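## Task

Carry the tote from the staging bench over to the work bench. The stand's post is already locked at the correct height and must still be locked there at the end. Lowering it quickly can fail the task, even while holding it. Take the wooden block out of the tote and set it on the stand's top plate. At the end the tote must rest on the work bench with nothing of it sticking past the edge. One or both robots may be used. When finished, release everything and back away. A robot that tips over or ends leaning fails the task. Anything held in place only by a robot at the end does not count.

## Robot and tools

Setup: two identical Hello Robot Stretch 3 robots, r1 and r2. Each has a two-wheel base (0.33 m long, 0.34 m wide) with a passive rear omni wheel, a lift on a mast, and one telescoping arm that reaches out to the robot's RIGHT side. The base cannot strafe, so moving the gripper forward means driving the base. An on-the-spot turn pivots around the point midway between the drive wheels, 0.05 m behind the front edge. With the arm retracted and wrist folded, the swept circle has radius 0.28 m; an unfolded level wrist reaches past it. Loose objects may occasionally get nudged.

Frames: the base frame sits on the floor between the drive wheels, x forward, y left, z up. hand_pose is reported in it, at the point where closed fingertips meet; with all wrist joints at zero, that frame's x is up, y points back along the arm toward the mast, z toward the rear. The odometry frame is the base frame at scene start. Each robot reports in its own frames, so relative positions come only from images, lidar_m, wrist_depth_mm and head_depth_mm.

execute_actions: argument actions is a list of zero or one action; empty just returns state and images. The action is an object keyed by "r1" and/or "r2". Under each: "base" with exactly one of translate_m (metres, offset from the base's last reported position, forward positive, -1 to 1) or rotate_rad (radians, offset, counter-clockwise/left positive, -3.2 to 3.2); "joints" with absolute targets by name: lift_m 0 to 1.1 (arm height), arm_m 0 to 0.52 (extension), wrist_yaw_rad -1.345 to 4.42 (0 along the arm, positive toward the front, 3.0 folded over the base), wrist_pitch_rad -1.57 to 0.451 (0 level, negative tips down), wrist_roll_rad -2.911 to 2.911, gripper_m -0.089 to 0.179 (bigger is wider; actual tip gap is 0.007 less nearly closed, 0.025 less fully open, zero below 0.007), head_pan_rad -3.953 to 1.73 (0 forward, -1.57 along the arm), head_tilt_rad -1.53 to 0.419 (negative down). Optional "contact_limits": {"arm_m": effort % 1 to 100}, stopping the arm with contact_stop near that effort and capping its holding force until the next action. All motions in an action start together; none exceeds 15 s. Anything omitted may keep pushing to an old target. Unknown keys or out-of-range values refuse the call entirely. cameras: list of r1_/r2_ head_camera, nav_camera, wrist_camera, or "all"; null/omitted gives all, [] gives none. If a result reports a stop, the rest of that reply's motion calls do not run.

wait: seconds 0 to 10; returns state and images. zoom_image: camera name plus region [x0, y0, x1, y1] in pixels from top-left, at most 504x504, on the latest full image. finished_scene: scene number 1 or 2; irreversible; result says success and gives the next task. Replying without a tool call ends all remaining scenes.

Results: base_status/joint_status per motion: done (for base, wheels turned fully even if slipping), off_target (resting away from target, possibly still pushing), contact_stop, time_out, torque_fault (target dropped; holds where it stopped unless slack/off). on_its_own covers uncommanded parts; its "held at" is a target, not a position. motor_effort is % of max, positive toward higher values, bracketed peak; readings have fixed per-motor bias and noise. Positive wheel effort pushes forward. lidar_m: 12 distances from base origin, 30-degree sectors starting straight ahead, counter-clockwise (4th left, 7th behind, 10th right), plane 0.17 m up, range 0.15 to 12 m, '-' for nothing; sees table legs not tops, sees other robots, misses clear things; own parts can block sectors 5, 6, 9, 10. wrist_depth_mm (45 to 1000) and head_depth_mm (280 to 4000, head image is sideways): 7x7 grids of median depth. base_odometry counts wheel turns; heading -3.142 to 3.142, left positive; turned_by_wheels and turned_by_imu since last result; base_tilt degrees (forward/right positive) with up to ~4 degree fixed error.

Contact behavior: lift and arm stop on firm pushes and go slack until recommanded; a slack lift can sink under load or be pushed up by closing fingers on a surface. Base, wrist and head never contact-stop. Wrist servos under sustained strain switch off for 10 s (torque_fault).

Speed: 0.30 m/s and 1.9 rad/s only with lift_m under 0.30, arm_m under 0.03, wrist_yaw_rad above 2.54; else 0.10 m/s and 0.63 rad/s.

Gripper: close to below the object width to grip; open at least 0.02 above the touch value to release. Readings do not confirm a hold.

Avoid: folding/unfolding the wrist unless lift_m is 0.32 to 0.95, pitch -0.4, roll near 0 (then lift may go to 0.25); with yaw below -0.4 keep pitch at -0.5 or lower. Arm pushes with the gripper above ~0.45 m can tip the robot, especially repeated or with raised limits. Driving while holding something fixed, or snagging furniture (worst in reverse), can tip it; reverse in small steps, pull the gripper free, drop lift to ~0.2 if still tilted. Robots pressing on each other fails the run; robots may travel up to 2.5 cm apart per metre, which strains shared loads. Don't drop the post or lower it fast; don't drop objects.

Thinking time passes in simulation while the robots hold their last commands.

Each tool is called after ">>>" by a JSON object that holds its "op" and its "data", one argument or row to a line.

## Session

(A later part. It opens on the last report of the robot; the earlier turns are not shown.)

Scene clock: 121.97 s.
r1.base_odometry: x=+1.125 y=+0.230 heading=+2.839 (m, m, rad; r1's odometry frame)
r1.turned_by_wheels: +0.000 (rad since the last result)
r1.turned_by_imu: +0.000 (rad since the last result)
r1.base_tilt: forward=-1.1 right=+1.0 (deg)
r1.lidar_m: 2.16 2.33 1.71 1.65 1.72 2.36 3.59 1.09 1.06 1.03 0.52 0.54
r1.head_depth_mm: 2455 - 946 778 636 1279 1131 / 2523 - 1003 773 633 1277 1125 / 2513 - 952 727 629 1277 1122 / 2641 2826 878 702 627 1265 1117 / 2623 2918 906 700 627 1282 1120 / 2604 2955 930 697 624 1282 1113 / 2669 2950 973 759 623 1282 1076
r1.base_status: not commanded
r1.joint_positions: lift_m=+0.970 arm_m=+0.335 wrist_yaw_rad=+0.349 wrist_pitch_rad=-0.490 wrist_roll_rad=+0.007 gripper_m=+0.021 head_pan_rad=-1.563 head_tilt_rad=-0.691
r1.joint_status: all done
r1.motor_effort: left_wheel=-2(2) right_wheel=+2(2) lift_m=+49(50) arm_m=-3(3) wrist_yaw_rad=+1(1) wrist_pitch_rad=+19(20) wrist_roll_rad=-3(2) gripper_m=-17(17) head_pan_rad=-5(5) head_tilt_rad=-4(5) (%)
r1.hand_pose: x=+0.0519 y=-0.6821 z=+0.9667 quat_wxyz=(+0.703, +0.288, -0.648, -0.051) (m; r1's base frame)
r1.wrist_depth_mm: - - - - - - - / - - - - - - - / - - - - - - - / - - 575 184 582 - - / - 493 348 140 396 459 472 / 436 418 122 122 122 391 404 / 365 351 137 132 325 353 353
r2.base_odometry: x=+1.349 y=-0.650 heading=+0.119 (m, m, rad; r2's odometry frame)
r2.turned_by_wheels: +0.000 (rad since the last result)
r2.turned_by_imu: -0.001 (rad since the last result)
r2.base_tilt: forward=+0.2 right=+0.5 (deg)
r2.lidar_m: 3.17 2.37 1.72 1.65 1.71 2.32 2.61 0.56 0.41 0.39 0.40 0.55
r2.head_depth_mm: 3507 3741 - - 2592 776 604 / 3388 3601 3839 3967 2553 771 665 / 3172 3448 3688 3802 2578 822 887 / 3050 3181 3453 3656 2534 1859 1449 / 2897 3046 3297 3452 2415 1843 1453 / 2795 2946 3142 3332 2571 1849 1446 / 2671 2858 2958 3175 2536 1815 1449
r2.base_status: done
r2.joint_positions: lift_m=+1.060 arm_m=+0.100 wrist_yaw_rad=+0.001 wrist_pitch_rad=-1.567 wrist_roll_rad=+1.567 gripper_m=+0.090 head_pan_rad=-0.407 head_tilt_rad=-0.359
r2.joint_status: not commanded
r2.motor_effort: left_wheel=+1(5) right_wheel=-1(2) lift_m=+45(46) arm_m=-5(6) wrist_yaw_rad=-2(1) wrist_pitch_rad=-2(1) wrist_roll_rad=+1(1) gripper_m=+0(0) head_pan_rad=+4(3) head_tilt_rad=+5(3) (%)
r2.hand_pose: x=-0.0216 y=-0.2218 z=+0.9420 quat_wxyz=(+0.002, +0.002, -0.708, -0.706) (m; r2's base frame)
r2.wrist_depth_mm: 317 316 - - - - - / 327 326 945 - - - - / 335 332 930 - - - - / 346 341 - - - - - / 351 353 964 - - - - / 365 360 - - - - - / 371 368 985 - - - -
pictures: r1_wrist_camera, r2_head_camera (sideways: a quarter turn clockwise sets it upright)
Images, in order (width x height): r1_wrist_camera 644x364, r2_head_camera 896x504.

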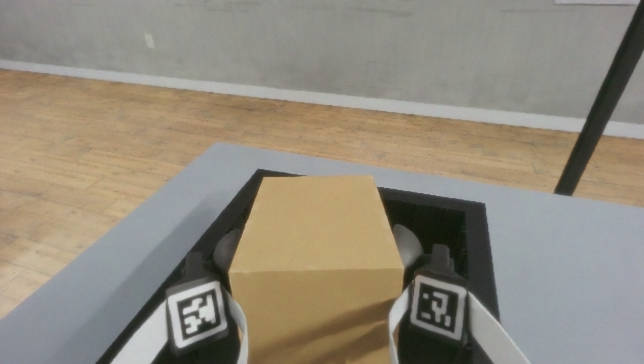

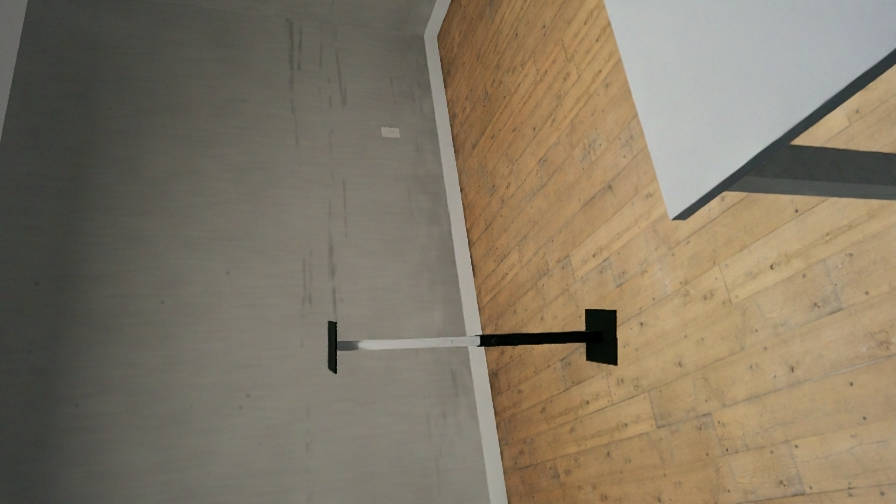

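>>> {"op": "execute_actions", "data": {
  "actions": [
    {"r1":{"base":{"translate_m":-1.0},"joints":{"arm_m":0.05,"lift_m":1.1,"wrist_yaw_rad":0,"wrist_pitch_rad":-0.36}},"r2":{"base":{"translate_m":0.9},"joints":{"head_pan_rad":-0.5,"head_tilt_rad":-0.2,"arm_m":0}}}
  ],
  "cameras": ["r1_wrist_camera"]
}}

>>> {"op": "execute_actions", "data": {
  "actions": [
    {"r1":{"base":{"rotate_rad":0.12}}}
  ],
  "cameras": []
}}

>>> {"op": "execute_actions", "data": {
  "actions": [
    {"r1":{"base":{"translate_m":-1.0}}}
  ],
  "cameras": ["r1_wrist_camera","r2_head_camera","r1_nav_camera"]
}}

Scene clock: 140.07 s.
r1.base_odometry: x=+2.080 y=-0.068 heading=+2.839 (m, m, rad; r1's odometry frame)
r1.turned_by_wheels: +0.000 (rad since the last result)
r1.turned_by_imu: +0.009 (rad since the last result)
r1.base_tilt: forward=-1.1 right=+0.9 (deg)
r1.lidar_m: 3.15 2.33 1.71 1.66 1.73 2.39 2.61 1.65 1.44 0.37 1.06 1.40
r1.head_depth_mm: - - 2250 1896 1538 1301 1128 / - - - 1743 1547 1305 1126 / - - - 772 649 1248 1122 / 2589 2885 932 771 630 1231 1078 / 2603 2873 988 764 625 1260 1123 / 2631 2881 979 766 626 1252 1112 / 2631 2929 975 762 622 1264 1116
r1.base_status: done
r1.joint_positions: lift_m=+1.098 arm_m=+0.050 wrist_yaw_rad=+0.002 wrist_pitch_rad=-0.404 wrist_roll_rad=+0.006 gripper_m=+0.021 head_pan_rad=-1.563 head_tilt_rad=-0.691
r1.joint_status: all done
joint sent to its limit — the command would take r1.lift_m past its upper limit, so that joint was sent only as far as its limit.
r1.motor_effort: left_wheel=-1(7) right_wheel=+2(5) lift_m=+49(52) arm_m=-3(7) wrist_yaw_rad=-3(8) wrist_pitch_rad=+21(25) wrist_roll_rad=-2(3) gripper_m=-17(17) head_pan_rad=-4(4) head_tilt_rad=-4(5) (%)
r1.hand_pose: x=-0.0210 y=-0.4214 z=+1.1140 quat_wxyz=(+0.691, +0.142, -0.694, -0.142) (m; r1's base frame)
r1.wrist_depth_mm: - - - - - - - / - - - - - - - / - - - - - - - / - - - 185 - - - / 785 780 741 139 - - - / 645 647 122 122 122 - - / 553 551 137 132 - - -
r2.base_odometry: x=+2.243 y=-0.543 heading=+0.119 (m, m, rad; r2's odometry frame)
r2.turned_by_wheels: +0.000 (rad since the last result)
r2.turned_by_imu: -0.004 (rad since the last result)
r2.base_tilt: forward=+0.3 right=+0.6 (deg)
r2.lidar_m: 2.27 2.35 1.74 1.66 1.72 2.33 1.58 0.55 0.46 1.05 3.21 1.23
r2.head_depth_mm: 2657 3028 3122 3291 3364 2269 1684 / 2621 2832 2943 3056 3130 2302 1690 / 2488 2651 2708 2824 2928 2260 1692 / 2358 2412 2523 2651 2756 2165 1622 / 2255 2325 2382 2452 2589 2240 1690 / 2101 2177 2251 2362 2407 2233 1663 / 2013 2056 2125 2203 2273 2283 1666
r2.base_status: done
r2.joint_positions: lift_m=+1.060 arm_m=+0.000 wrist_yaw_rad=+0.001 wrist_pitch_rad=-1.567 wrist_roll_rad=+1.567 gripper_m=+0.090 head_pan_rad=-0.493 head_tilt_rad=-0.211
r2.joint_status: all done
r2.motor_effort: left_wheel=+1(6) right_wheel=-1(2) lift_m=+45(46) arm_m=-6(5) wrist_yaw_rad=-1(2) wrist_pitch_rad=-1(2) wrist_roll_rad=+1(1) gripper_m=+0(0) head_pan_rad=-3(12) head_tilt_rad=+6(17) (%)
r2.hand_pose: x=-0.0216 y=-0.1218 z=+0.9420 quat_wxyz=(+0.002, +0.002, -0.708, -0.706) (m; r2's base frame)
r2.wrist_depth_mm: - - - - - - - / - - - - - - - / - - - - - - - / - - - - - - - / - - - - - - - / - - - - - - - / - - - - - - -
pictures: r1_wrist_camera
Images, in order (width x height): r1_wrist_camera 644x364.

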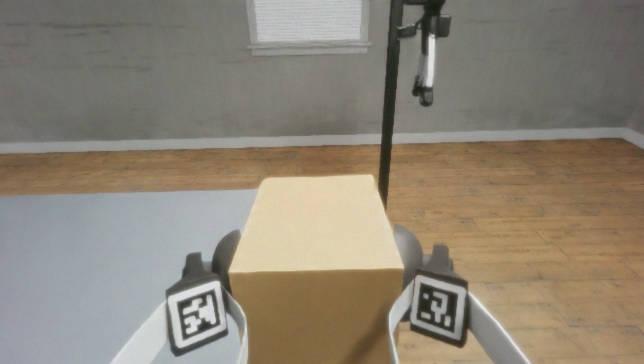

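Scene clock: 141.07 s.
r1.base_odometry: x=+2.080 y=-0.068 heading=+2.959 (m, m, rad; r1's odometry frame)
r1.turned_by_wheels: +0.120 (rad since the last result)
r1.turned_by_imu: +0.122 (rad since the last result)
r1.base_tilt: forward=-1.1 right=+0.9 (deg)
r1.lidar_m: 3.15 2.09 1.68 1.66 1.80 2.63 2.60 1.65 0.37 0.37 1.10 1.41
r1.head_depth_mm: - - 2249 1795 1543 1306 1122 / - - - 1656 1434 1270 1133 / - - - 747 631 740 1082 / 2632 2885 931 767 630 1269 1126 / 2704 2981 981 769 628 1283 1117 / 2732 2965 985 763 622 1293 1115 / 2822 3063 976 759 639 1284 1109
r1.base_status: done
r1.joint_positions: lift_m=+1.098 arm_m=+0.050 wrist_yaw_rad=+0.002 wrist_pitch_rad=-0.404 wrist_roll_rad=+0.006 gripper_m=+0.021 head_pan_rad=-1.563 head_tilt_rad=-0.691
r1.joint_status: not commanded
r1.motor_effort: left_wheel=-2(8) right_wheel=+2(7) lift_m=+49(49) arm_m=-4(4) wrist_yaw_rad=-2(2) wrist_pitch_rad=+21(21) wrist_roll_rad=-2(2) gripper_m=-17(17) head_pan_rad=-5(5) head_tilt_rad=-5(5) (%)
r1.hand_pose: x=-0.0211 y=-0.4214 z=+1.1140 quat_wxyz=(+0.691, +0.142, -0.694, -0.142) (m; r1's base frame)
r1.wrist_depth_mm: - - - - - - - / - - - - - - - / - - - - - - - / - 978 - 186 - - - / 795 789 736 140 - - - / 650 644 122 122 122 - - / 553 548 137 132 507 - -
r2.base_odometry: x=+2.243 y=-0.543 heading=+0.119 (m, m, rad; r2's odometry frame)
r2.turned_by_wheels: +0.000 (rad since the last result)
r2.turned_by_imu: +0.000 (rad since the last result)
r2.base_tilt: forward=+0.2 right=+0.4 (deg)
r2.lidar_m: 2.27 2.35 1.74 1.66 1.72 2.33 1.58 0.55 0.46 1.05 3.21 1.23
r2.head_depth_mm: 2697 3011 3165 3317 3392 2251 1680 / 2687 2784 2937 3118 3129 2303 1680 / 2476 2618 2751 2854 2955 2278 1680 / 2350 2432 2525 2630 2785 2161 1625 / 2229 2312 2401 2470 2582 2268 1682 / 2104 2165 2251 2338 2438 2249 1683 / 1995 2064 2125 2184 2264 2265 1661
r2.base_status: not commanded
r2.joint_positions: lift_m=+1.060 arm_m=+0.000 wrist_yaw_rad=+0.001 wrist_pitch_rad=-1.567 wrist_roll_rad=+1.567 gripper_m=+0.090 head_pan_rad=-0.493 head_tilt_rad=-0.211
r2.joint_status: not commanded
r2.motor_effort: left_wheel=+1(1) right_wheel=-1(1) lift_m=+46(47) arm_m=-5(6) wrist_yaw_rad=-2(1) wrist_pitch_rad=-2(1) wrist_roll_rad=+1(1) gripper_m=+0(0) head_pan_rad=-3(3) head_tilt_rad=+5(6) (%)
r2.hand_pose: x=-0.0216 y=-0.1218 z=+0.9420 quat_wxyz=(+0.002, +0.002, -0.708, -0.706) (m; r2's base frame)
r2.wrist_depth_mm: - - - - - - - / - - - - - - - / - - - - - - - / - - - - - - - / - - - - - - - / - - - - - - - / - - - - - - -
pictures: none
No camera images: the call's "cameras" was empty. Leave "cameras" out to get every camera's image.

Scene clock: 152.30 s.
r1.base_odometry: x=+3.063 y=-0.249 heading=+2.959 (m, m, rad; r1's odometry frame)
r1.turned_by_wheels: +0.000 (rad since the last result)
r1.turned_by_imu: +0.008 (rad since the last result)
r1.base_tilt: forward=-1.1 right=+0.9 (deg)
r1.lidar_m: 2.35 2.26 1.81 1.80 1.96 1.62 1.61 1.75 0.83 2.96 1.28 0.96
r1.head_depth_mm: - - 2252 1886 1548 1292 1128 / - - - 1873 1534 1300 1126 / - - - 1828 1542 1300 1122 / 2487 2738 2272 1855 1535 1294 1121 / 2523 2850 2366 1842 1518 1294 1121 / 2589 2912 2285 1729 1530 1290 1117 / 2491 2891 2350 1688 1514 1274 1113
r1.base_status: done
r1.joint_positions: lift_m=+1.098 arm_m=+0.050 wrist_yaw_rad=+0.002 wrist_pitch_rad=-0.404 wrist_roll_rad=+0.006 gripper_m=+0.021 head_pan_rad=-1.563 head_tilt_rad=-0.691
r1.joint_status: not commanded
r1.motor_effort: left_wheel=-1(7) right_wheel=+2(4) lift_m=+48(48) arm_m=-4(4) wrist_yaw_rad=-2(2) wrist_pitch_rad=+21(21) wrist_roll_rad=-2(2) gripper_m=-17(17) head_pan_rad=-4(4) head_tilt_rad=-4(5) (%)
r1.hand_pose: x=-0.0211 y=-0.4214 z=+1.1140 quat_wxyz=(+0.691, +0.142, -0.694, -0.142) (m; r1's base frame)
r1.wrist_depth_mm: - - - - - - - / - - - - - - - / - - - - - - - / - - - 185 - - - / - - - 139 - - - / - - 123 122 122 - - / - - 137 132 - - -
r2.base_odometry: x=+2.243 y=-0.543 heading=+0.119 (m, m, rad; r2's odometry frame)
r2.turned_by_wheels: +0.000 (rad since the last result)
r2.turned_by_imu: -0.002 (rad since the last result)
r2.base_tilt: forward=+0.4 right=+0.5 (deg)
r2.lidar_m: 2.27 2.35 1.74 1.66 1.72 2.34 1.57 0.54 0.46 1.05 1.42 1.23
r2.head_depth_mm: 2630 3065 3164 3322 3303 2309 1690 / 2620 2801 2964 3087 3109 2295 1675 / 2492 2656 2706 2821 2943 2255 1684 / 2381 2444 2560 2651 2781 2171 1610 / 2229 2299 2384 2465 2561 2273 1690 / 2116 2186 2234 2302 2405 2272 1666 / 2001 2063 2121 2211 2273 2245 1661
r2.base_status: not commanded
r2.joint_positions: lift_m=+1.060 arm_m=+0.000 wrist_yaw_rad=+0.001 wrist_pitch_rad=-1.567 wrist_roll_rad=+1.567 gripper_m=+0.090 head_pan_rad=-0.493 head_tilt_rad=-0.211
r2.joint_status: not commanded
r2.motor_effort: left_wheel=+1(1) right_wheel=-1(1) lift_m=+46(46) arm_m=-6(5) wrist_yaw_rad=-1(2) wrist_pitch_rad=-1(1) wrist_roll_rad=+1(1) gripper_m=+0(0) head_pan_rad=-3(3) head_tilt_rad=+5(4) (%)
r2.hand_pose: x=-0.0216 y=-0.1218 z=+0.9420 quat_wxyz=(+0.002, +0.002, -0.708, -0.706) (m; r2's base frame)
r2.wrist_depth_mm: - - - - - - - / - - - - - - - / - - - - - - - / - - - - - - - / - - - - - - - / - - - - - - - / - - - - - - -
pictures: r1_nav_camera (sideways: a quarter turn counterclockwise sets it upright), r1_wrist_camera, r2_head_camera (sideways: a quarter turn clockwise sets it upright)
Images, in order (width x height): r1_nav_camera 672x504, r1_wrist_camera 644x364, r2_head_camera 896x504.

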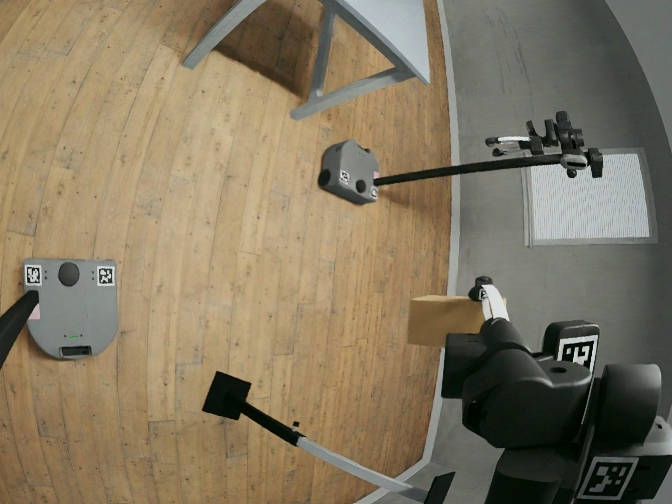

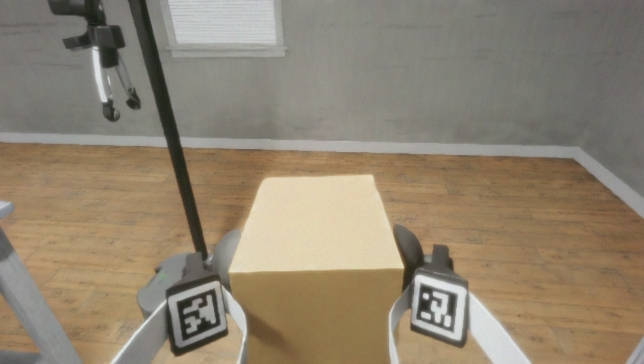

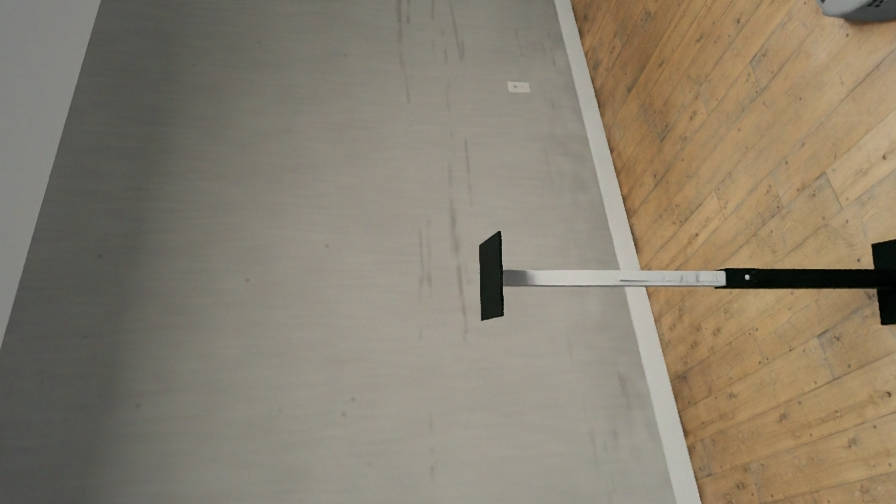

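>>> {"op": "execute_actions", "data": {
  "actions": [
    {"r1":{"base":{"translate_m":-0.515},"joints":{"arm_m":0.1,"head_tilt_rad":-0.6,"wrist_pitch_rad":-0.33}}}
  ],
  "cameras": ["r1_wrist_camera","r2_head_camera","r1_head_camera"]
}}

Scene clock: 162.10 s.
r1.base_odometry: x=+3.569 y=-0.343 heading=+2.959 (m, m, rad; r1's odometry frame)
r1.turned_by_wheels: +0.000 (rad since the last result)
r1.turned_by_imu: +0.005 (rad since the last result)
r1.base_tilt: forward=-1.1 right=+1.0 (deg)
r1.lidar_m: 1.45 2.33 1.89 1.87 1.38 1.12 1.10 1.20 1.85 0.62 1.65 1.45
r1.head_depth_mm: - - 2564 2099 1646 1360 1164 / - - 2582 2102 1650 1367 1162 / - - - 1947 1596 1356 1159 / 2392 2701 661 2021 1595 1275 1160 / 2485 2751 2797 2051 1631 1343 1150 / 2512 2827 2778 2041 1627 1337 1152 / 2536 2881 2766 2059 1615 1337 1147
r1.base_status: done
r1.joint_positions: lift_m=+1.098 arm_m=+0.100 wrist_yaw_rad=+0.002 wrist_pitch_rad=-0.376 wrist_roll_rad=+0.006 gripper_m=+0.021 head_pan_rad=-1.563 head_tilt_rad=-0.606
r1.joint_status: all done
r1.motor_effort: left_wheel=-2(7) right_wheel=+2(4) lift_m=+49(49) arm_m=+3(4) wrist_yaw_rad=-2(2) wrist_pitch_rad=+22(24) wrist_roll_rad=-2(2) gripper_m=-17(17) head_pan_rad=-4(5) head_tilt_rad=+4(15) (%)
r1.hand_pose: x=-0.0211 y=-0.4742 z=+1.1203 quat_wxyz=(+0.693, +0.133, -0.696, -0.132) (m; r1's base frame)
r1.wrist_depth_mm: - - - - - - - / - - - - - - - / - - - - - - - / - - - 186 - - - / - - - 139 405 - - / - - 122 122 122 - - / - - 137 132 - - -
r2.base_odometry: x=+2.243 y=-0.543 heading=+0.119 (m, m, rad; r2's odometry frame)
r2.turned_by_wheels: +0.000 (rad since the last result)
r2.turned_by_imu: -0.002 (rad since the last result)
r2.base_tilt: forward=+0.3 right=+0.5 (deg)
r2.lidar_m: 2.27 2.35 1.73 1.66 1.72 2.34 1.58 0.55 0.46 1.05 1.65 1.23
r2.head_depth_mm: 2649 3042 3096 3288 3301 2150 1680 / 2625 2803 2875 3032 3164 2003 1660 / 2475 2611 2692 2806 2943 2292 1683 / 2348 2442 2577 2605 2746 2149 1619 / 2205 2321 2392 2449 2569 2260 1673 / 2114 2191 2237 2338 2393 2259 1669 / 2009 2052 2134 2216 2261 2267 1668
r2.base_status: not commanded
r2.joint_positions: lift_m=+1.060 arm_m=+0.000 wrist_yaw_rad=+0.001 wrist_pitch_rad=-1.567 wrist_roll_rad=+1.567 gripper_m=+0.090 head_pan_rad=-0.493 head_tilt_rad=-0.211
r2.joint_status: not commanded
r2.motor_effort: left_wheel=+1(1) right_wheel=-1(1) lift_m=+47(46) arm_m=-6(6) wrist_yaw_rad=-1(1) wrist_pitch_rad=-1(1) wrist_roll_rad=+2(2) gripper_m=+0(0) head_pan_rad=-3(3) head_tilt_rad=+5(6) (%)
r2.hand_pose: x=-0.0216 y=-0.1218 z=+0.9420 quat_wxyz=(+0.002, +0.002, -0.708, -0.706) (m; r2's base frame)
r2.wrist_depth_mm: - - - - - - - / - - - - - - - / - - - - - - - / - - - - - - - / - - - - - - - / - - - - - - - / - - - - - - -
pictures: r1_head_camera (sideways: a quarter turn clockwise sets it upright), r1_wrist_camera, r2_head_camera (sideways: a quarter turn clockwise sets it upright)
Images, in order (width x height): r1_head_camera 896x504, r1_wrist_camera 644x364, r2_head_camera 896x504.

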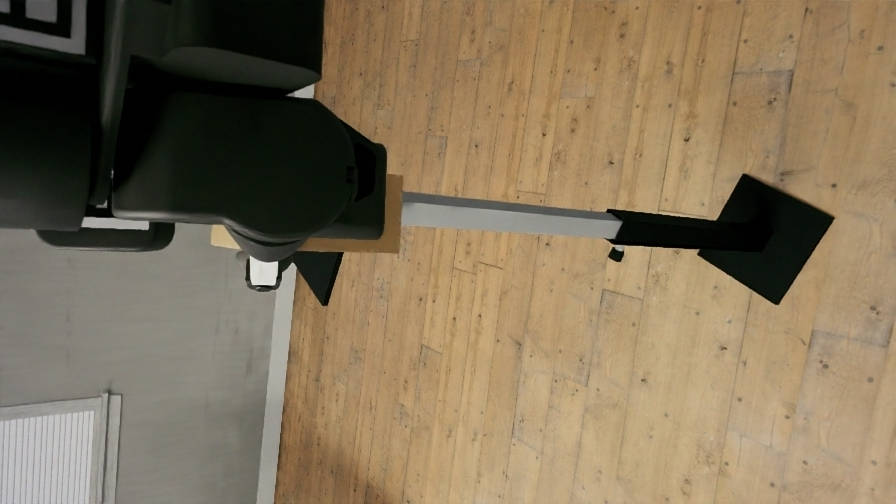

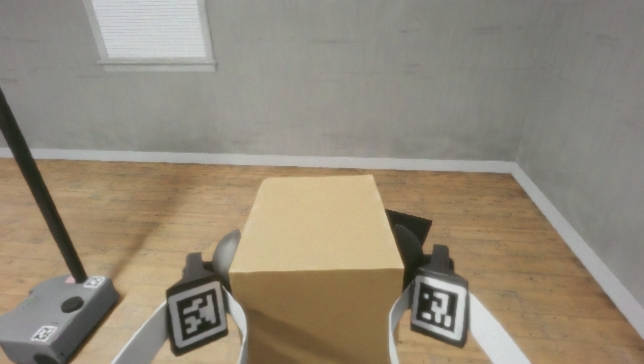

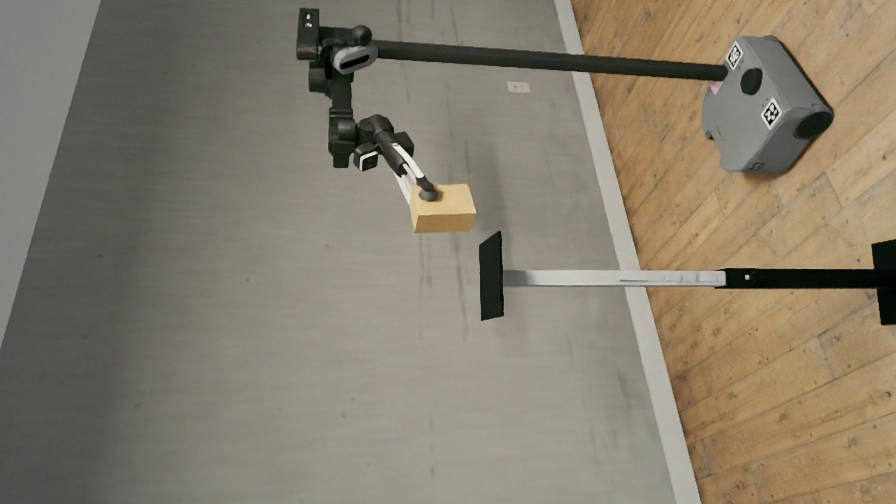

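>>> {"op": "execute_actions", "data": {
  "actions": [
    {"r1":{"base":{"translate_m":-0.02},"joints":{"arm_m":0.26,"head_tilt_rad":-0.45},"contact_limits":{"arm_m":15}}}
  ],
  "cameras": ["r1_wrist_camera","r2_head_camera","r1_head_camera"]
}}

>>> {"op": "zoom_image", "data": {
  "camera": "r2_head_camera",
  "region": [380, 190, 560, 350]
}}

Scene clock: 172.93 s.
r1.base_odometry: x=+3.589 y=-0.346 heading=+2.959 (m, m, rad; r1's odometry frame)
r1.turned_by_wheels: +0.000 (rad since the last result)
r1.turned_by_imu: +0.001 (rad since the last result)
r1.base_tilt: forward=-1.1 right=+1.1 (deg)
r1.lidar_m: 1.47 2.35 1.89 1.87 1.36 1.09 1.09 1.18 1.82 0.62 1.66 1.46
r1.head_depth_mm: 2227 2521 2762 2661 1931 1518 1252 / 2259 - 2844 2639 1912 1513 1248 / 2336 - 2873 709 1905 1515 1241 / 2380 2656 2910 685 1767 1376 1148 / 2438 2676 2940 2471 1888 1497 1227 / 2491 2733 3032 2562 1884 1495 1240 / 2527 2785 3069 2550 1874 1478 1225
r1.base_status: done
r1.joint_positions: lift_m=+1.098 arm_m=+0.260 wrist_yaw_rad=+0.002 wrist_pitch_rad=-0.375 wrist_roll_rad=+0.006 gripper_m=+0.021 head_pan_rad=-1.563 head_tilt_rad=-0.458
r1.joint_status: all done
r1.motor_effort: left_wheel=-1(7) right_wheel=+2(3) lift_m=+49(49) arm_m=+4(1) wrist_yaw_rad=-2(2) wrist_pitch_rad=+22(22) wrist_roll_rad=-2(2) gripper_m=-17(17) head_pan_rad=-5(4) head_tilt_rad=+3(17) (%)
r1.contact_limits: arm_m 15 (drawing in: default 32, maximum 52; extending or still: default 44, maximum 71)
r1.hand_pose: x=-0.0211 y=-0.6343 z=+1.1205 quat_wxyz=(+0.693, +0.132, -0.696, -0.132) (m; r1's base frame)
r1.wrist_depth_mm: - - - - - - - / - - - - - - - / - - - - - - - / - - - 186 - - - / - - - 139 - - - / - - 122 122 122 - - / - - 137 132 246 - -
r2.base_odometry: x=+2.243 y=-0.543 heading=+0.119 (m, m, rad; r2's odometry frame)
r2.turned_by_wheels: +0.000 (rad since the last result)
r2.turned_by_imu: -0.001 (rad since the last result)
r2.base_tilt: forward=+0.4 right=+0.4 (deg)
r2.lidar_m: 2.27 2.35 1.73 1.66 1.72 2.33 1.57 0.55 0.46 1.05 1.67 1.23
r2.head_depth_mm: 2639 3001 3050 3323 3277 2285 1707 / 2620 2804 2904 3077 3159 1900 1674 / 2509 2627 2658 2867 2959 2276 1682 / 2340 2463 2546 2568 2771 2181 1623 / 2209 2315 2365 2430 2591 2295 1681 / 2137 2193 2266 2325 2439 2241 1677 / 1996 2070 2140 2190 2279 2249 1667
r2.base_status: not commanded
r2.joint_positions: lift_m=+1.060 arm_m=+0.000 wrist_yaw_rad=+0.001 wrist_pitch_rad=-1.567 wrist_roll_rad=+1.567 gripper_m=+0.090 head_pan_rad=-0.493 head_tilt_rad=-0.211
r2.joint_status: not commanded
r2.motor_effort: left_wheel=+1(1) right_wheel=-1(1) lift_m=+46(46) arm_m=-6(5) wrist_yaw_rad=-2(1) wrist_pitch_rad=-2(1) wrist_roll_rad=+1(2) gripper_m=+0(0) head_pan_rad=-3(3) head_tilt_rad=+5(5) (%)
r2.hand_pose: x=-0.0216 y=-0.1218 z=+0.9420 quat_wxyz=(+0.002, +0.002, -0.708, -0.706) (m; r2's base frame)
r2.wrist_depth_mm: - - - - - - - / - - - - - - - / - - - - - - - / - - - - - - - / - - - - - - - / - - - - - - - / - - - - - - -
pictures: r1_head_camera (sideways: a quarter turn clockwise sets it upright), r1_wrist_camera, r2_head_camera (sideways: a quarter turn clockwise sets it upright)
Images, in order (width x height): r1_head_camera 896x504, r1_wrist_camera 644x364, r2_head_camera 896x504.

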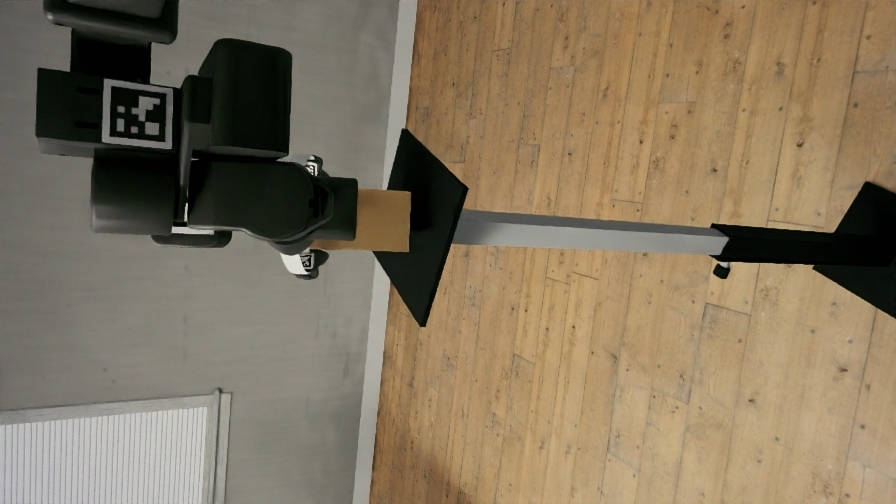

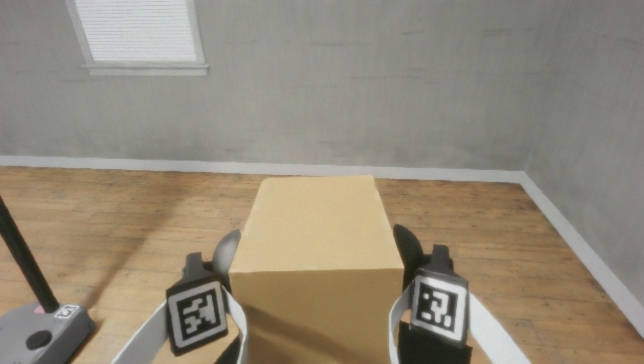

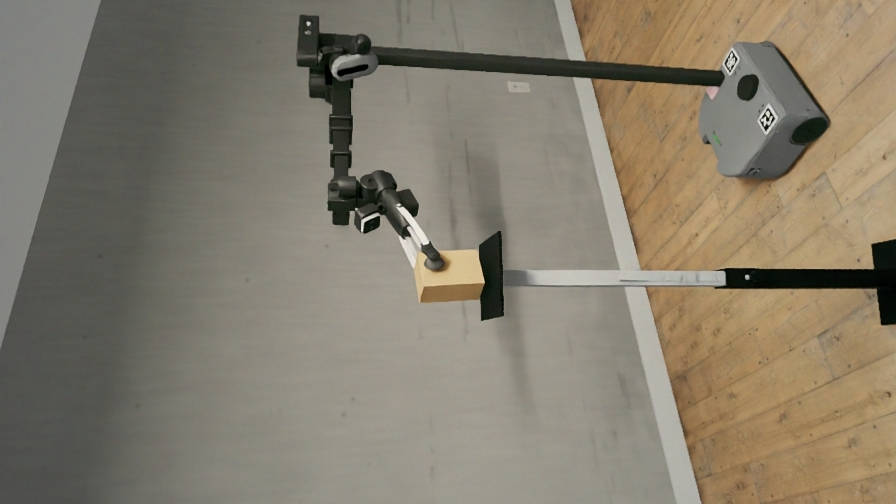

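Region (380, 190, 560, 350) of r2_head_camera's 896x504 image, scaled by 2.800, with more detail than that image has.

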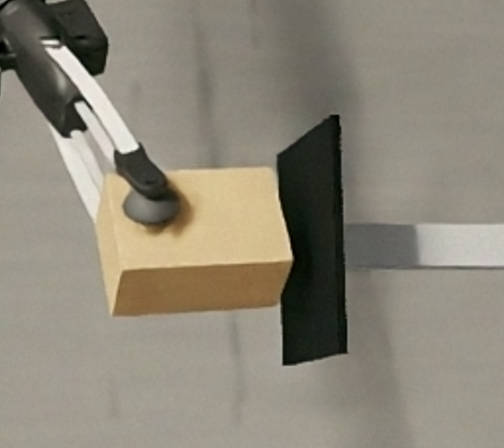

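>>> {"op": "execute_actions", "data": {
  "actions": [
    {"r1":{"joints":{"lift_m":1.075}}}
  ],
  "cameras": ["r2_head_camera","r1_wrist_camera"]
}}

Scene clock: 178.23 s.
r1.base_odometry: x=+3.589 y=-0.346 heading=+2.959 (m, m, rad; r1's odometry frame)
r1.turned_by_wheels: +0.000 (rad since the last result)
r1.turned_by_imu: +0.001 (rad since the last result)
r1.base_tilt: forward=-1.0 right=+0.9 (deg)
r1.lidar_m: 1.47 2.35 1.89 1.87 1.36 1.09 1.09 1.18 1.82 0.62 1.66 1.47
r1.head_depth_mm: 2270 - 2721 2678 1933 1535 1249 / 2328 - 2862 2605 1931 1518 1249 / 2348 - - 706 1902 1506 1243 / 2407 2605 2845 685 1759 1377 1144 / 2410 2665 2926 2433 1893 1499 1238 / 2486 2707 2996 2552 1871 1485 1239 / 2538 2785 3123 2553 1898 1487 1235
r1.base_status: not commanded
r1.joint_positions: lift_m=+1.075 arm_m=+0.260 wrist_yaw_rad=+0.002 wrist_pitch_rad=-0.365 wrist_roll_rad=+0.006 gripper_m=+0.021 head_pan_rad=-1.563 head_tilt_rad=-0.458
r1.joint_status: all done
r1.motor_effort: left_wheel=-3(2) right_wheel=+2(2) lift_m=+37(43) arm_m=+4(4) wrist_yaw_rad=-2(2) wrist_pitch_rad=+17(22) wrist_roll_rad=-2(2) gripper_m=-17(17) head_pan_rad=-5(4) head_tilt_rad=+4(4) (%)
r1.hand_pose: x=-0.0211 y=-0.6354 z=+1.0998 quat_wxyz=(+0.694, +0.129, -0.697, -0.129) (m; r1's base frame)
r1.wrist_depth_mm: - - - - - - - / - - - - - - - / - - - - - - - / - - - 184 - - - / - - - 139 - - - / - - 122 122 122 - - / - - 137 132 224 - -
r2.base_odometry: x=+2.243 y=-0.543 heading=+0.119 (m, m, rad; r2's odometry frame)
r2.turned_by_wheels: +0.000 (rad since the last result)
r2.turned_by_imu: -0.001 (rad since the last result)
r2.base_tilt: forward=+0.4 right=+0.5 (deg)
r2.lidar_m: 2.28 2.36 1.74 1.67 1.72 2.33 1.57 0.55 0.46 1.05 1.67 1.23
r2.head_depth_mm: 2633 3022 3063 3292 3313 2273 1696 / 2686 2807 2875 3060 3134 1911 1676 / 2501 2632 2671 2818 2942 2263 1681 / 2354 2457 2543 2611 2747 2192 1616 / 2203 2301 2403 2426 2569 2289 1666 / 2129 2186 2242 2329 2439 2266 1675 / 2017 2064 2121 2232 2249 2269 1672
r2.base_status: not commanded
r2.joint_positions: lift_m=+1.060 arm_m=+0.000 wrist_yaw_rad=+0.001 wrist_pitch_rad=-1.567 wrist_roll_rad=+1.567 gripper_m=+0.090 head_pan_rad=-0.493 head_tilt_rad=-0.211
r2.joint_status: not commanded
r2.motor_effort: left_wheel=+1(1) right_wheel=-1(1) lift_m=+46(46) arm_m=-6(5) wrist_yaw_rad=-2(2) wrist_pitch_rad=-1(1) wrist_roll_rad=+1(2) gripper_m=+0(0) head_pan_rad=-3(3) head_tilt_rad=+5(5) (%)
r2.hand_pose: x=-0.0216 y=-0.1218 z=+0.9420 quat_wxyz=(+0.002, +0.002, -0.708, -0.706) (m; r2's base frame)
r2.wrist_depth_mm: - - - - - - - / - - - - - - - / - - - - - - - / - - - - - - - / - - - - - - - / - - - - - - - / - - - - - - -
pictures: r1_wrist_camera, r2_head_camera (sideways: a quarter turn clockwise sets it upright)
Images, in order (width x height): r1_wrist_camera 644x364, r2_head_camera 896x504.

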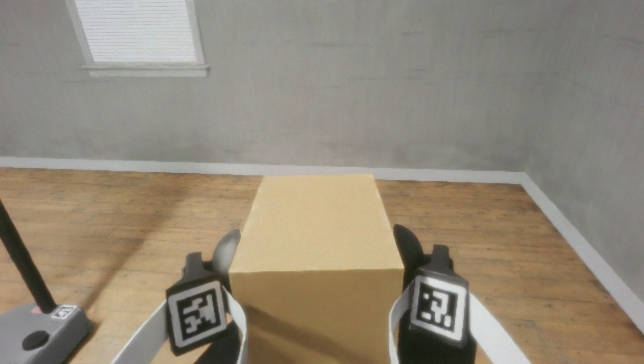

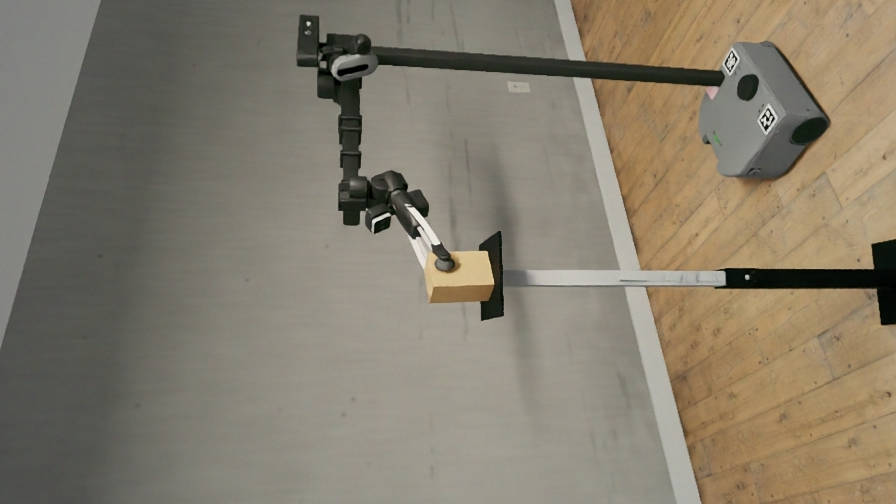

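Touching.

>>> {"op": "execute_actions", "data": {
  "actions": [
    {"r1":{"joints":{"lift_m":1.07}}}
  ],
  "cameras": []
}}

>>> {"op": "execute_actions", "data": {
  "actions": [
    {"r1":{"joints":{"gripper_m":0.12}}}
  ],
  "cameras": []
}}

>>> {"op": "execute_actions", "data": {
  "actions": [
    {"r1":{"joints":{"arm_m":0}}}
  ],
  "cameras": ["r2_head_camera","r1_wrist_camera"]
}}

Scene clock: 181.43 s.
r1.base_odometry: x=+3.589 y=-0.346 heading=+2.959 (m, m, rad; r1's odometry frame)
r1.turned_by_wheels: +0.000 (rad since the last result)
r1.turned_by_imu: +0.001 (rad since the last result)
r1.base_tilt: forward=-1.0 right=+1.0 (deg)
r1.lidar_m: 1.47 2.35 1.89 1.87 1.36 1.09 1.09 1.18 1.82 0.62 1.66 1.47
r1.head_depth_mm: 2269 - 2731 2649 1953 1513 1253 / 2309 - 2872 2630 1923 1528 1254 / 2366 - - 2268 1926 1499 1249 / 2426 2616 2862 691 1764 1375 1146 / 2460 2670 2941 2460 1908 1488 1237 / 2486 2713 3019 2567 1878 1494 1230 / 2556 2757 3108 2595 1889 1479 1226
r1.base_status: not commanded
r1.joint_positions: lift_m=+1.070 arm_m=+0.260 wrist_yaw_rad=+0.002 wrist_pitch_rad=-0.353 wrist_roll_rad=+0.006 gripper_m=+0.021 head_pan_rad=-1.563 head_tilt_rad=-0.458
r1.joint_status: all done
r1.motor_effort: left_wheel=-2(2) right_wheel=+2(2) lift_m=+35(38) arm_m=+5(4) wrist_yaw_rad=-1(1) wrist_pitch_rad=+11(17) wrist_roll_rad=-2(2) gripper_m=-17(17) head_pan_rad=-4(5) head_tilt_rad=+2(3) (%)
r1.hand_pose: x=-0.0211 y=-0.6368 z=+1.0977 quat_wxyz=(+0.695, +0.125, -0.698, -0.124) (m; r1's base frame)
r1.wrist_depth_mm: - - - - - - - / - - - - - - - / - - - - - - - / - - - 182 - - - / - - - 138 - - - / - - 122 122 122 - - / - - 182 133 223 - -
r2.base_odometry: x=+2.243 y=-0.543 heading=+0.119 (m, m, rad; r2's odometry frame)
r2.turned_by_wheels: +0.000 (rad since the last result)
r2.turned_by_imu: -0.001 (rad since the last result)
r2.base_tilt: forward=+0.2 right=+0.5 (deg)
r2.lidar_m: 2.27 2.35 1.74 1.66 1.72 2.33 1.58 0.55 0.46 1.05 1.66 1.24
r2.head_depth_mm: 2617 3060 3095 3321 3217 2280 1685 / 2625 2795 2939 3089 3112 1897 1665 / 2474 2621 2696 2832 2946 2281 1682 / 2371 2473 2561 2592 2804 2163 1620 / 2235 2300 2416 2456 2584 2280 1666 / 2132 2164 2258 2339 2413 2282 1678 / 1990 2071 2150 2196 2268 2256 1677
r2.base_status: not commanded
r2.joint_positions: lift_m=+1.060 arm_m=+0.000 wrist_yaw_rad=+0.001 wrist_pitch_rad=-1.567 wrist_roll_rad=+1.567 gripper_m=+0.090 head_pan_rad=-0.493 head_tilt_rad=-0.211
r2.joint_status: not commanded
r2.motor_effort: left_wheel=+1(1) right_wheel=-1(1) lift_m=+46(46) arm_m=-5(6) wrist_yaw_rad=-1(1) wrist_pitch_rad=-1(1) wrist_roll_rad=+1(1) gripper_m=+0(0) head_pan_rad=-3(3) head_tilt_rad=+5(5) (%)
r2.hand_pose: x=-0.0216 y=-0.1218 z=+0.9420 quat_wxyz=(+0.002, +0.002, -0.708, -0.706) (m; r2's base frame)
r2.wrist_depth_mm: - - - - - - - / - - - - - - - / - - - - - - - / - - - - - - - / - - - - - - - / - - - - - - - / - - - - - - -
pictures: none
No camera images: the call's "cameras" was empty. Leave "cameras" out to get every camera's image.

Scene clock: 182.93 s.
r1.base_odometry: x=+3.589 y=-0.346 heading=+2.959 (m, m, rad; r1's odometry frame)
r1.turned_by_wheels: +0.000 (rad since the last result)
r1.turned_by_imu: +0.000 (rad since the last result)
r1.base_tilt: forward=-1.0 right=+0.9 (deg)
r1.lidar_m: 1.47 2.34 1.89 1.87 1.36 1.09 1.08 1.19 1.82 0.62 1.66 1.47
r1.head_depth_mm: 2312 - 2718 2646 1923 1511 1260 / 2303 - 2890 2643 1922 1523 1246 / 2383 - - 2248 1907 1503 1251 / 2408 2600 2906 688 1788 1367 1148 / 2434 2685 2980 2422 1867 1497 1240 / 2478 2720 2975 2550 1890 1498 1231 / 2519 2761 3074 2531 1856 1484 1232
r1.base_status: not commanded
r1.joint_positions: lift_m=+1.070 arm_m=+0.260 wrist_yaw_rad=+0.002 wrist_pitch_rad=-0.350 wrist_roll_rad=+0.006 gripper_m=+0.120 head_pan_rad=-1.563 head_tilt_rad=-0.458
r1.joint_status: all done
r1.motor_effort: left_wheel=-1(2) right_wheel=+2(2) lift_m=+35(35) arm_m=+4(4) wrist_yaw_rad=-1(2) wrist_pitch_rad=+10(11) wrist_roll_rad=-2(2) gripper_m=+1(81) head_pan_rad=-5(5) head_tilt_rad=+3(4) (%)
r1.hand_pose: x=-0.0211 y=-0.6371 z=+1.0983 quat_wxyz=(+0.695, +0.124, -0.698, -0.123) (m; r1's base frame)
r1.wrist_depth_mm: - - - - - - - / - - - - - - - / - - - - - - - / - - - 183 - - - / - - - 141 - - - / - - 125 120 - - - / - - 227 130 230 - -
r2.base_odometry: x=+2.243 y=-0.543 heading=+0.119 (m, m, rad; r2's odometry frame)
r2.turned_by_wheels: +0.000 (rad since the last result)
r2.turned_by_imu: +0.000 (rad since the last result)
r2.base_tilt: forward=+0.4 right=+0.4 (deg)
r2.lidar_m: 2.27 2.35 1.74 1.67 1.72 2.32 1.57 0.55 0.46 1.05 1.67 1.23
r2.head_depth_mm: 2626 3022 3082 3312 3308 2292 1694 / 2626 2800 2886 3035 3183 1887 1681 / 2493 2641 2690 2853 2948 2293 1696 / 2352 2429 2552 2523 2801 2168 1620 / 2231 2329 2412 2440 2535 2264 1670 / 2103 2142 2249 2331 2435 2262 1680 / 2010 2064 2139 2210 2285 2273 1657
r2.base_status: not commanded
r2.joint_positions: lift_m=+1.060 arm_m=+0.000 wrist_yaw_rad=+0.001 wrist_pitch_rad=-1.567 wrist_roll_rad=+1.567 gripper_m=+0.090 head_pan_rad=-0.493 head_tilt_rad=-0.211
r2.joint_status: not commanded
r2.motor_effort: left_wheel=+1(1) right_wheel=-1(1) lift_m=+46(46) arm_m=-5(6) wrist_yaw_rad=-1(2) wrist_pitch_rad=-1(2) wrist_roll_rad=+1(1) gripper_m=-1(1) head_pan_rad=-3(3) head_tilt_rad=+5(5) (%)
r2.hand_pose: x=-0.0216 y=-0.1218 z=+0.9420 quat_wxyz=(+0.002, +0.002, -0.708, -0.706) (m; r2's base frame)
r2.wrist_depth_mm: - - - - - - - / - - - - - - - / - - - - - - - / - - - - - - - / - - - - - - - / - - - - - - - / - - - - - - -
pictures: none
No camera images: the call's "cameras" was empty. Leave "cameras" out to get every camera's image.

Scene clock: 186.07 s.
r1.base_odometry: x=+3.589 y=-0.346 heading=+2.959 (m, m, rad; r1's odometry frame)
r1.turned_by_wheels: +0.000 (rad since the last result)
r1.turned_by_imu: +0.001 (rad since the last result)
r1.base_tilt: forward=-1.1 right=+0.9 (deg)
r1.lidar_m: 1.47 2.33 1.89 1.87 1.36 1.09 1.09 1.18 1.82 0.62 1.66 1.47
r1.head_depth_mm: 2278 2482 - - - - 1217 / 2354 2524 - - - - - / 2364 2587 - - - - - / 2427 2609 2907 2224 - 1496 1162 / 2450 2704 2933 2621 1899 1501 1234 / 2482 2689 3006 2557 1884 1480 1231 / 2561 2801 3077 2563 1884 1485 1232
r1.base_status: not commanded
r1.joint_positions: lift_m=+1.070 arm_m=+0.000 wrist_yaw_rad=+0.002 wrist_pitch_rad=-0.350 wrist_roll_rad=+0.005 gripper_m=+0.120 head_pan_rad=-1.563 head_tilt_rad=-0.458
r1.joint_status: all done
r1.motor_effort: left_wheel=-1(2) right_wheel=+2(2) lift_m=+35(36) arm_m=-5(3) wrist_yaw_rad=-2(2) wrist_pitch_rad=+9(10) wrist_roll_rad=-2(2) gripper_m=+1(0) head_pan_rad=-4(4) head_tilt_rad=+3(3) (%)
r1.hand_pose: x=-0.0211 y=-0.3777 z=+1.0985 quat_wxyz=(+0.695, +0.123, -0.698, -0.123) (m; r1's base frame)
r1.wrist_depth_mm: - - - - - - - / - - - - - - - / - - - 376 - - - / - - - 404 - - - / - - - 466 - - - / - - - - - - - / - - - - - - -
r2.base_odometry: x=+2.243 y=-0.543 heading=+0.119 (m, m, rad; r2's odometry frame)
r2.turned_by_wheels: +0.000 (rad since the last result)
r2.turned_by_imu: -0.001 (rad since the last result)
r2.base_tilt: forward=+0.4 right=+0.5 (deg)
r2.lidar_m: 2.27 2.36 1.74 1.67 1.72 2.33 1.58 0.55 0.46 1.05 1.67 1.23
r2.head_depth_mm: 2629 3014 3106 3343 3281 2292 1696 / 2634 2865 2817 3049 3119 1907 1678 / 2456 2643 2717 2823 2923 2274 1696 / 2358 2454 2548 2590 2731 2165 1627 / 2207 2300 2353 2438 2544 2248 1681 / 2135 2211 2264 2332 2435 2262 1668 / 2010 2073 2111 2209 2275 2250 1670
r2.base_status: not commanded
r2.joint_positions: lift_m=+1.060 arm_m=+0.000 wrist_yaw_rad=+0.001 wrist_pitch_rad=-1.567 wrist_roll_rad=+1.567 gripper_m=+0.090 head_pan_rad=-0.493 head_tilt_rad=-0.211
r2.joint_status: not commanded
r2.motor_effort: left_wheel=+1(1) right_wheel=-1(1) lift_m=+47(46) arm_m=-5(6) wrist_yaw_rad=-1(2) wrist_pitch_rad=-1(1) wrist_roll_rad=+2(1) gripper_m=+0(0) head_pan_rad=-3(3) head_tilt_rad=+4(5) (%)
r2.hand_pose: x=-0.0216 y=-0.1218 z=+0.9420 quat_wxyz=(+0.002, +0.002, -0.708, -0.706) (m; r2's base frame)
r2.wrist_depth_mm: - - - - - - - / - - - - - - - / - - - - - - - / - - - - - - - / - - - - - - - / - - - - - - - / - - - - - - -
pictures: r1_wrist_camera, r2_head_camera (sideways: a quarter turn clockwise sets it upright)
Images, in order (width x height): r1_wrist_camera 644x364, r2_head_camera 896x504.

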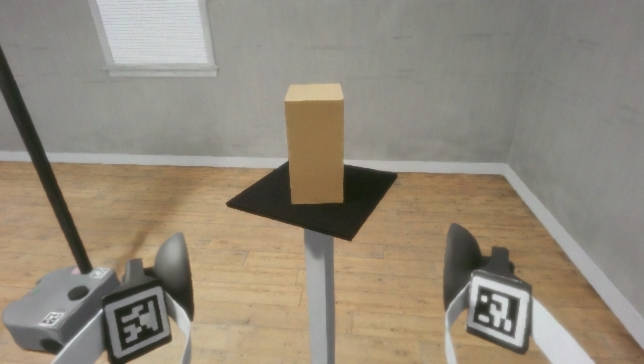

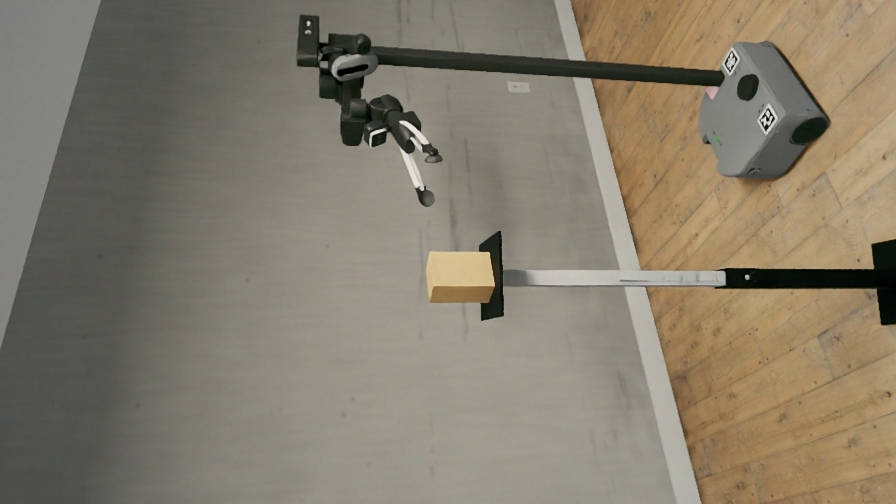

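>>> {"op": "finished_scene", "data": {
  "scene": 2
}}

The scene is finished: the task was done.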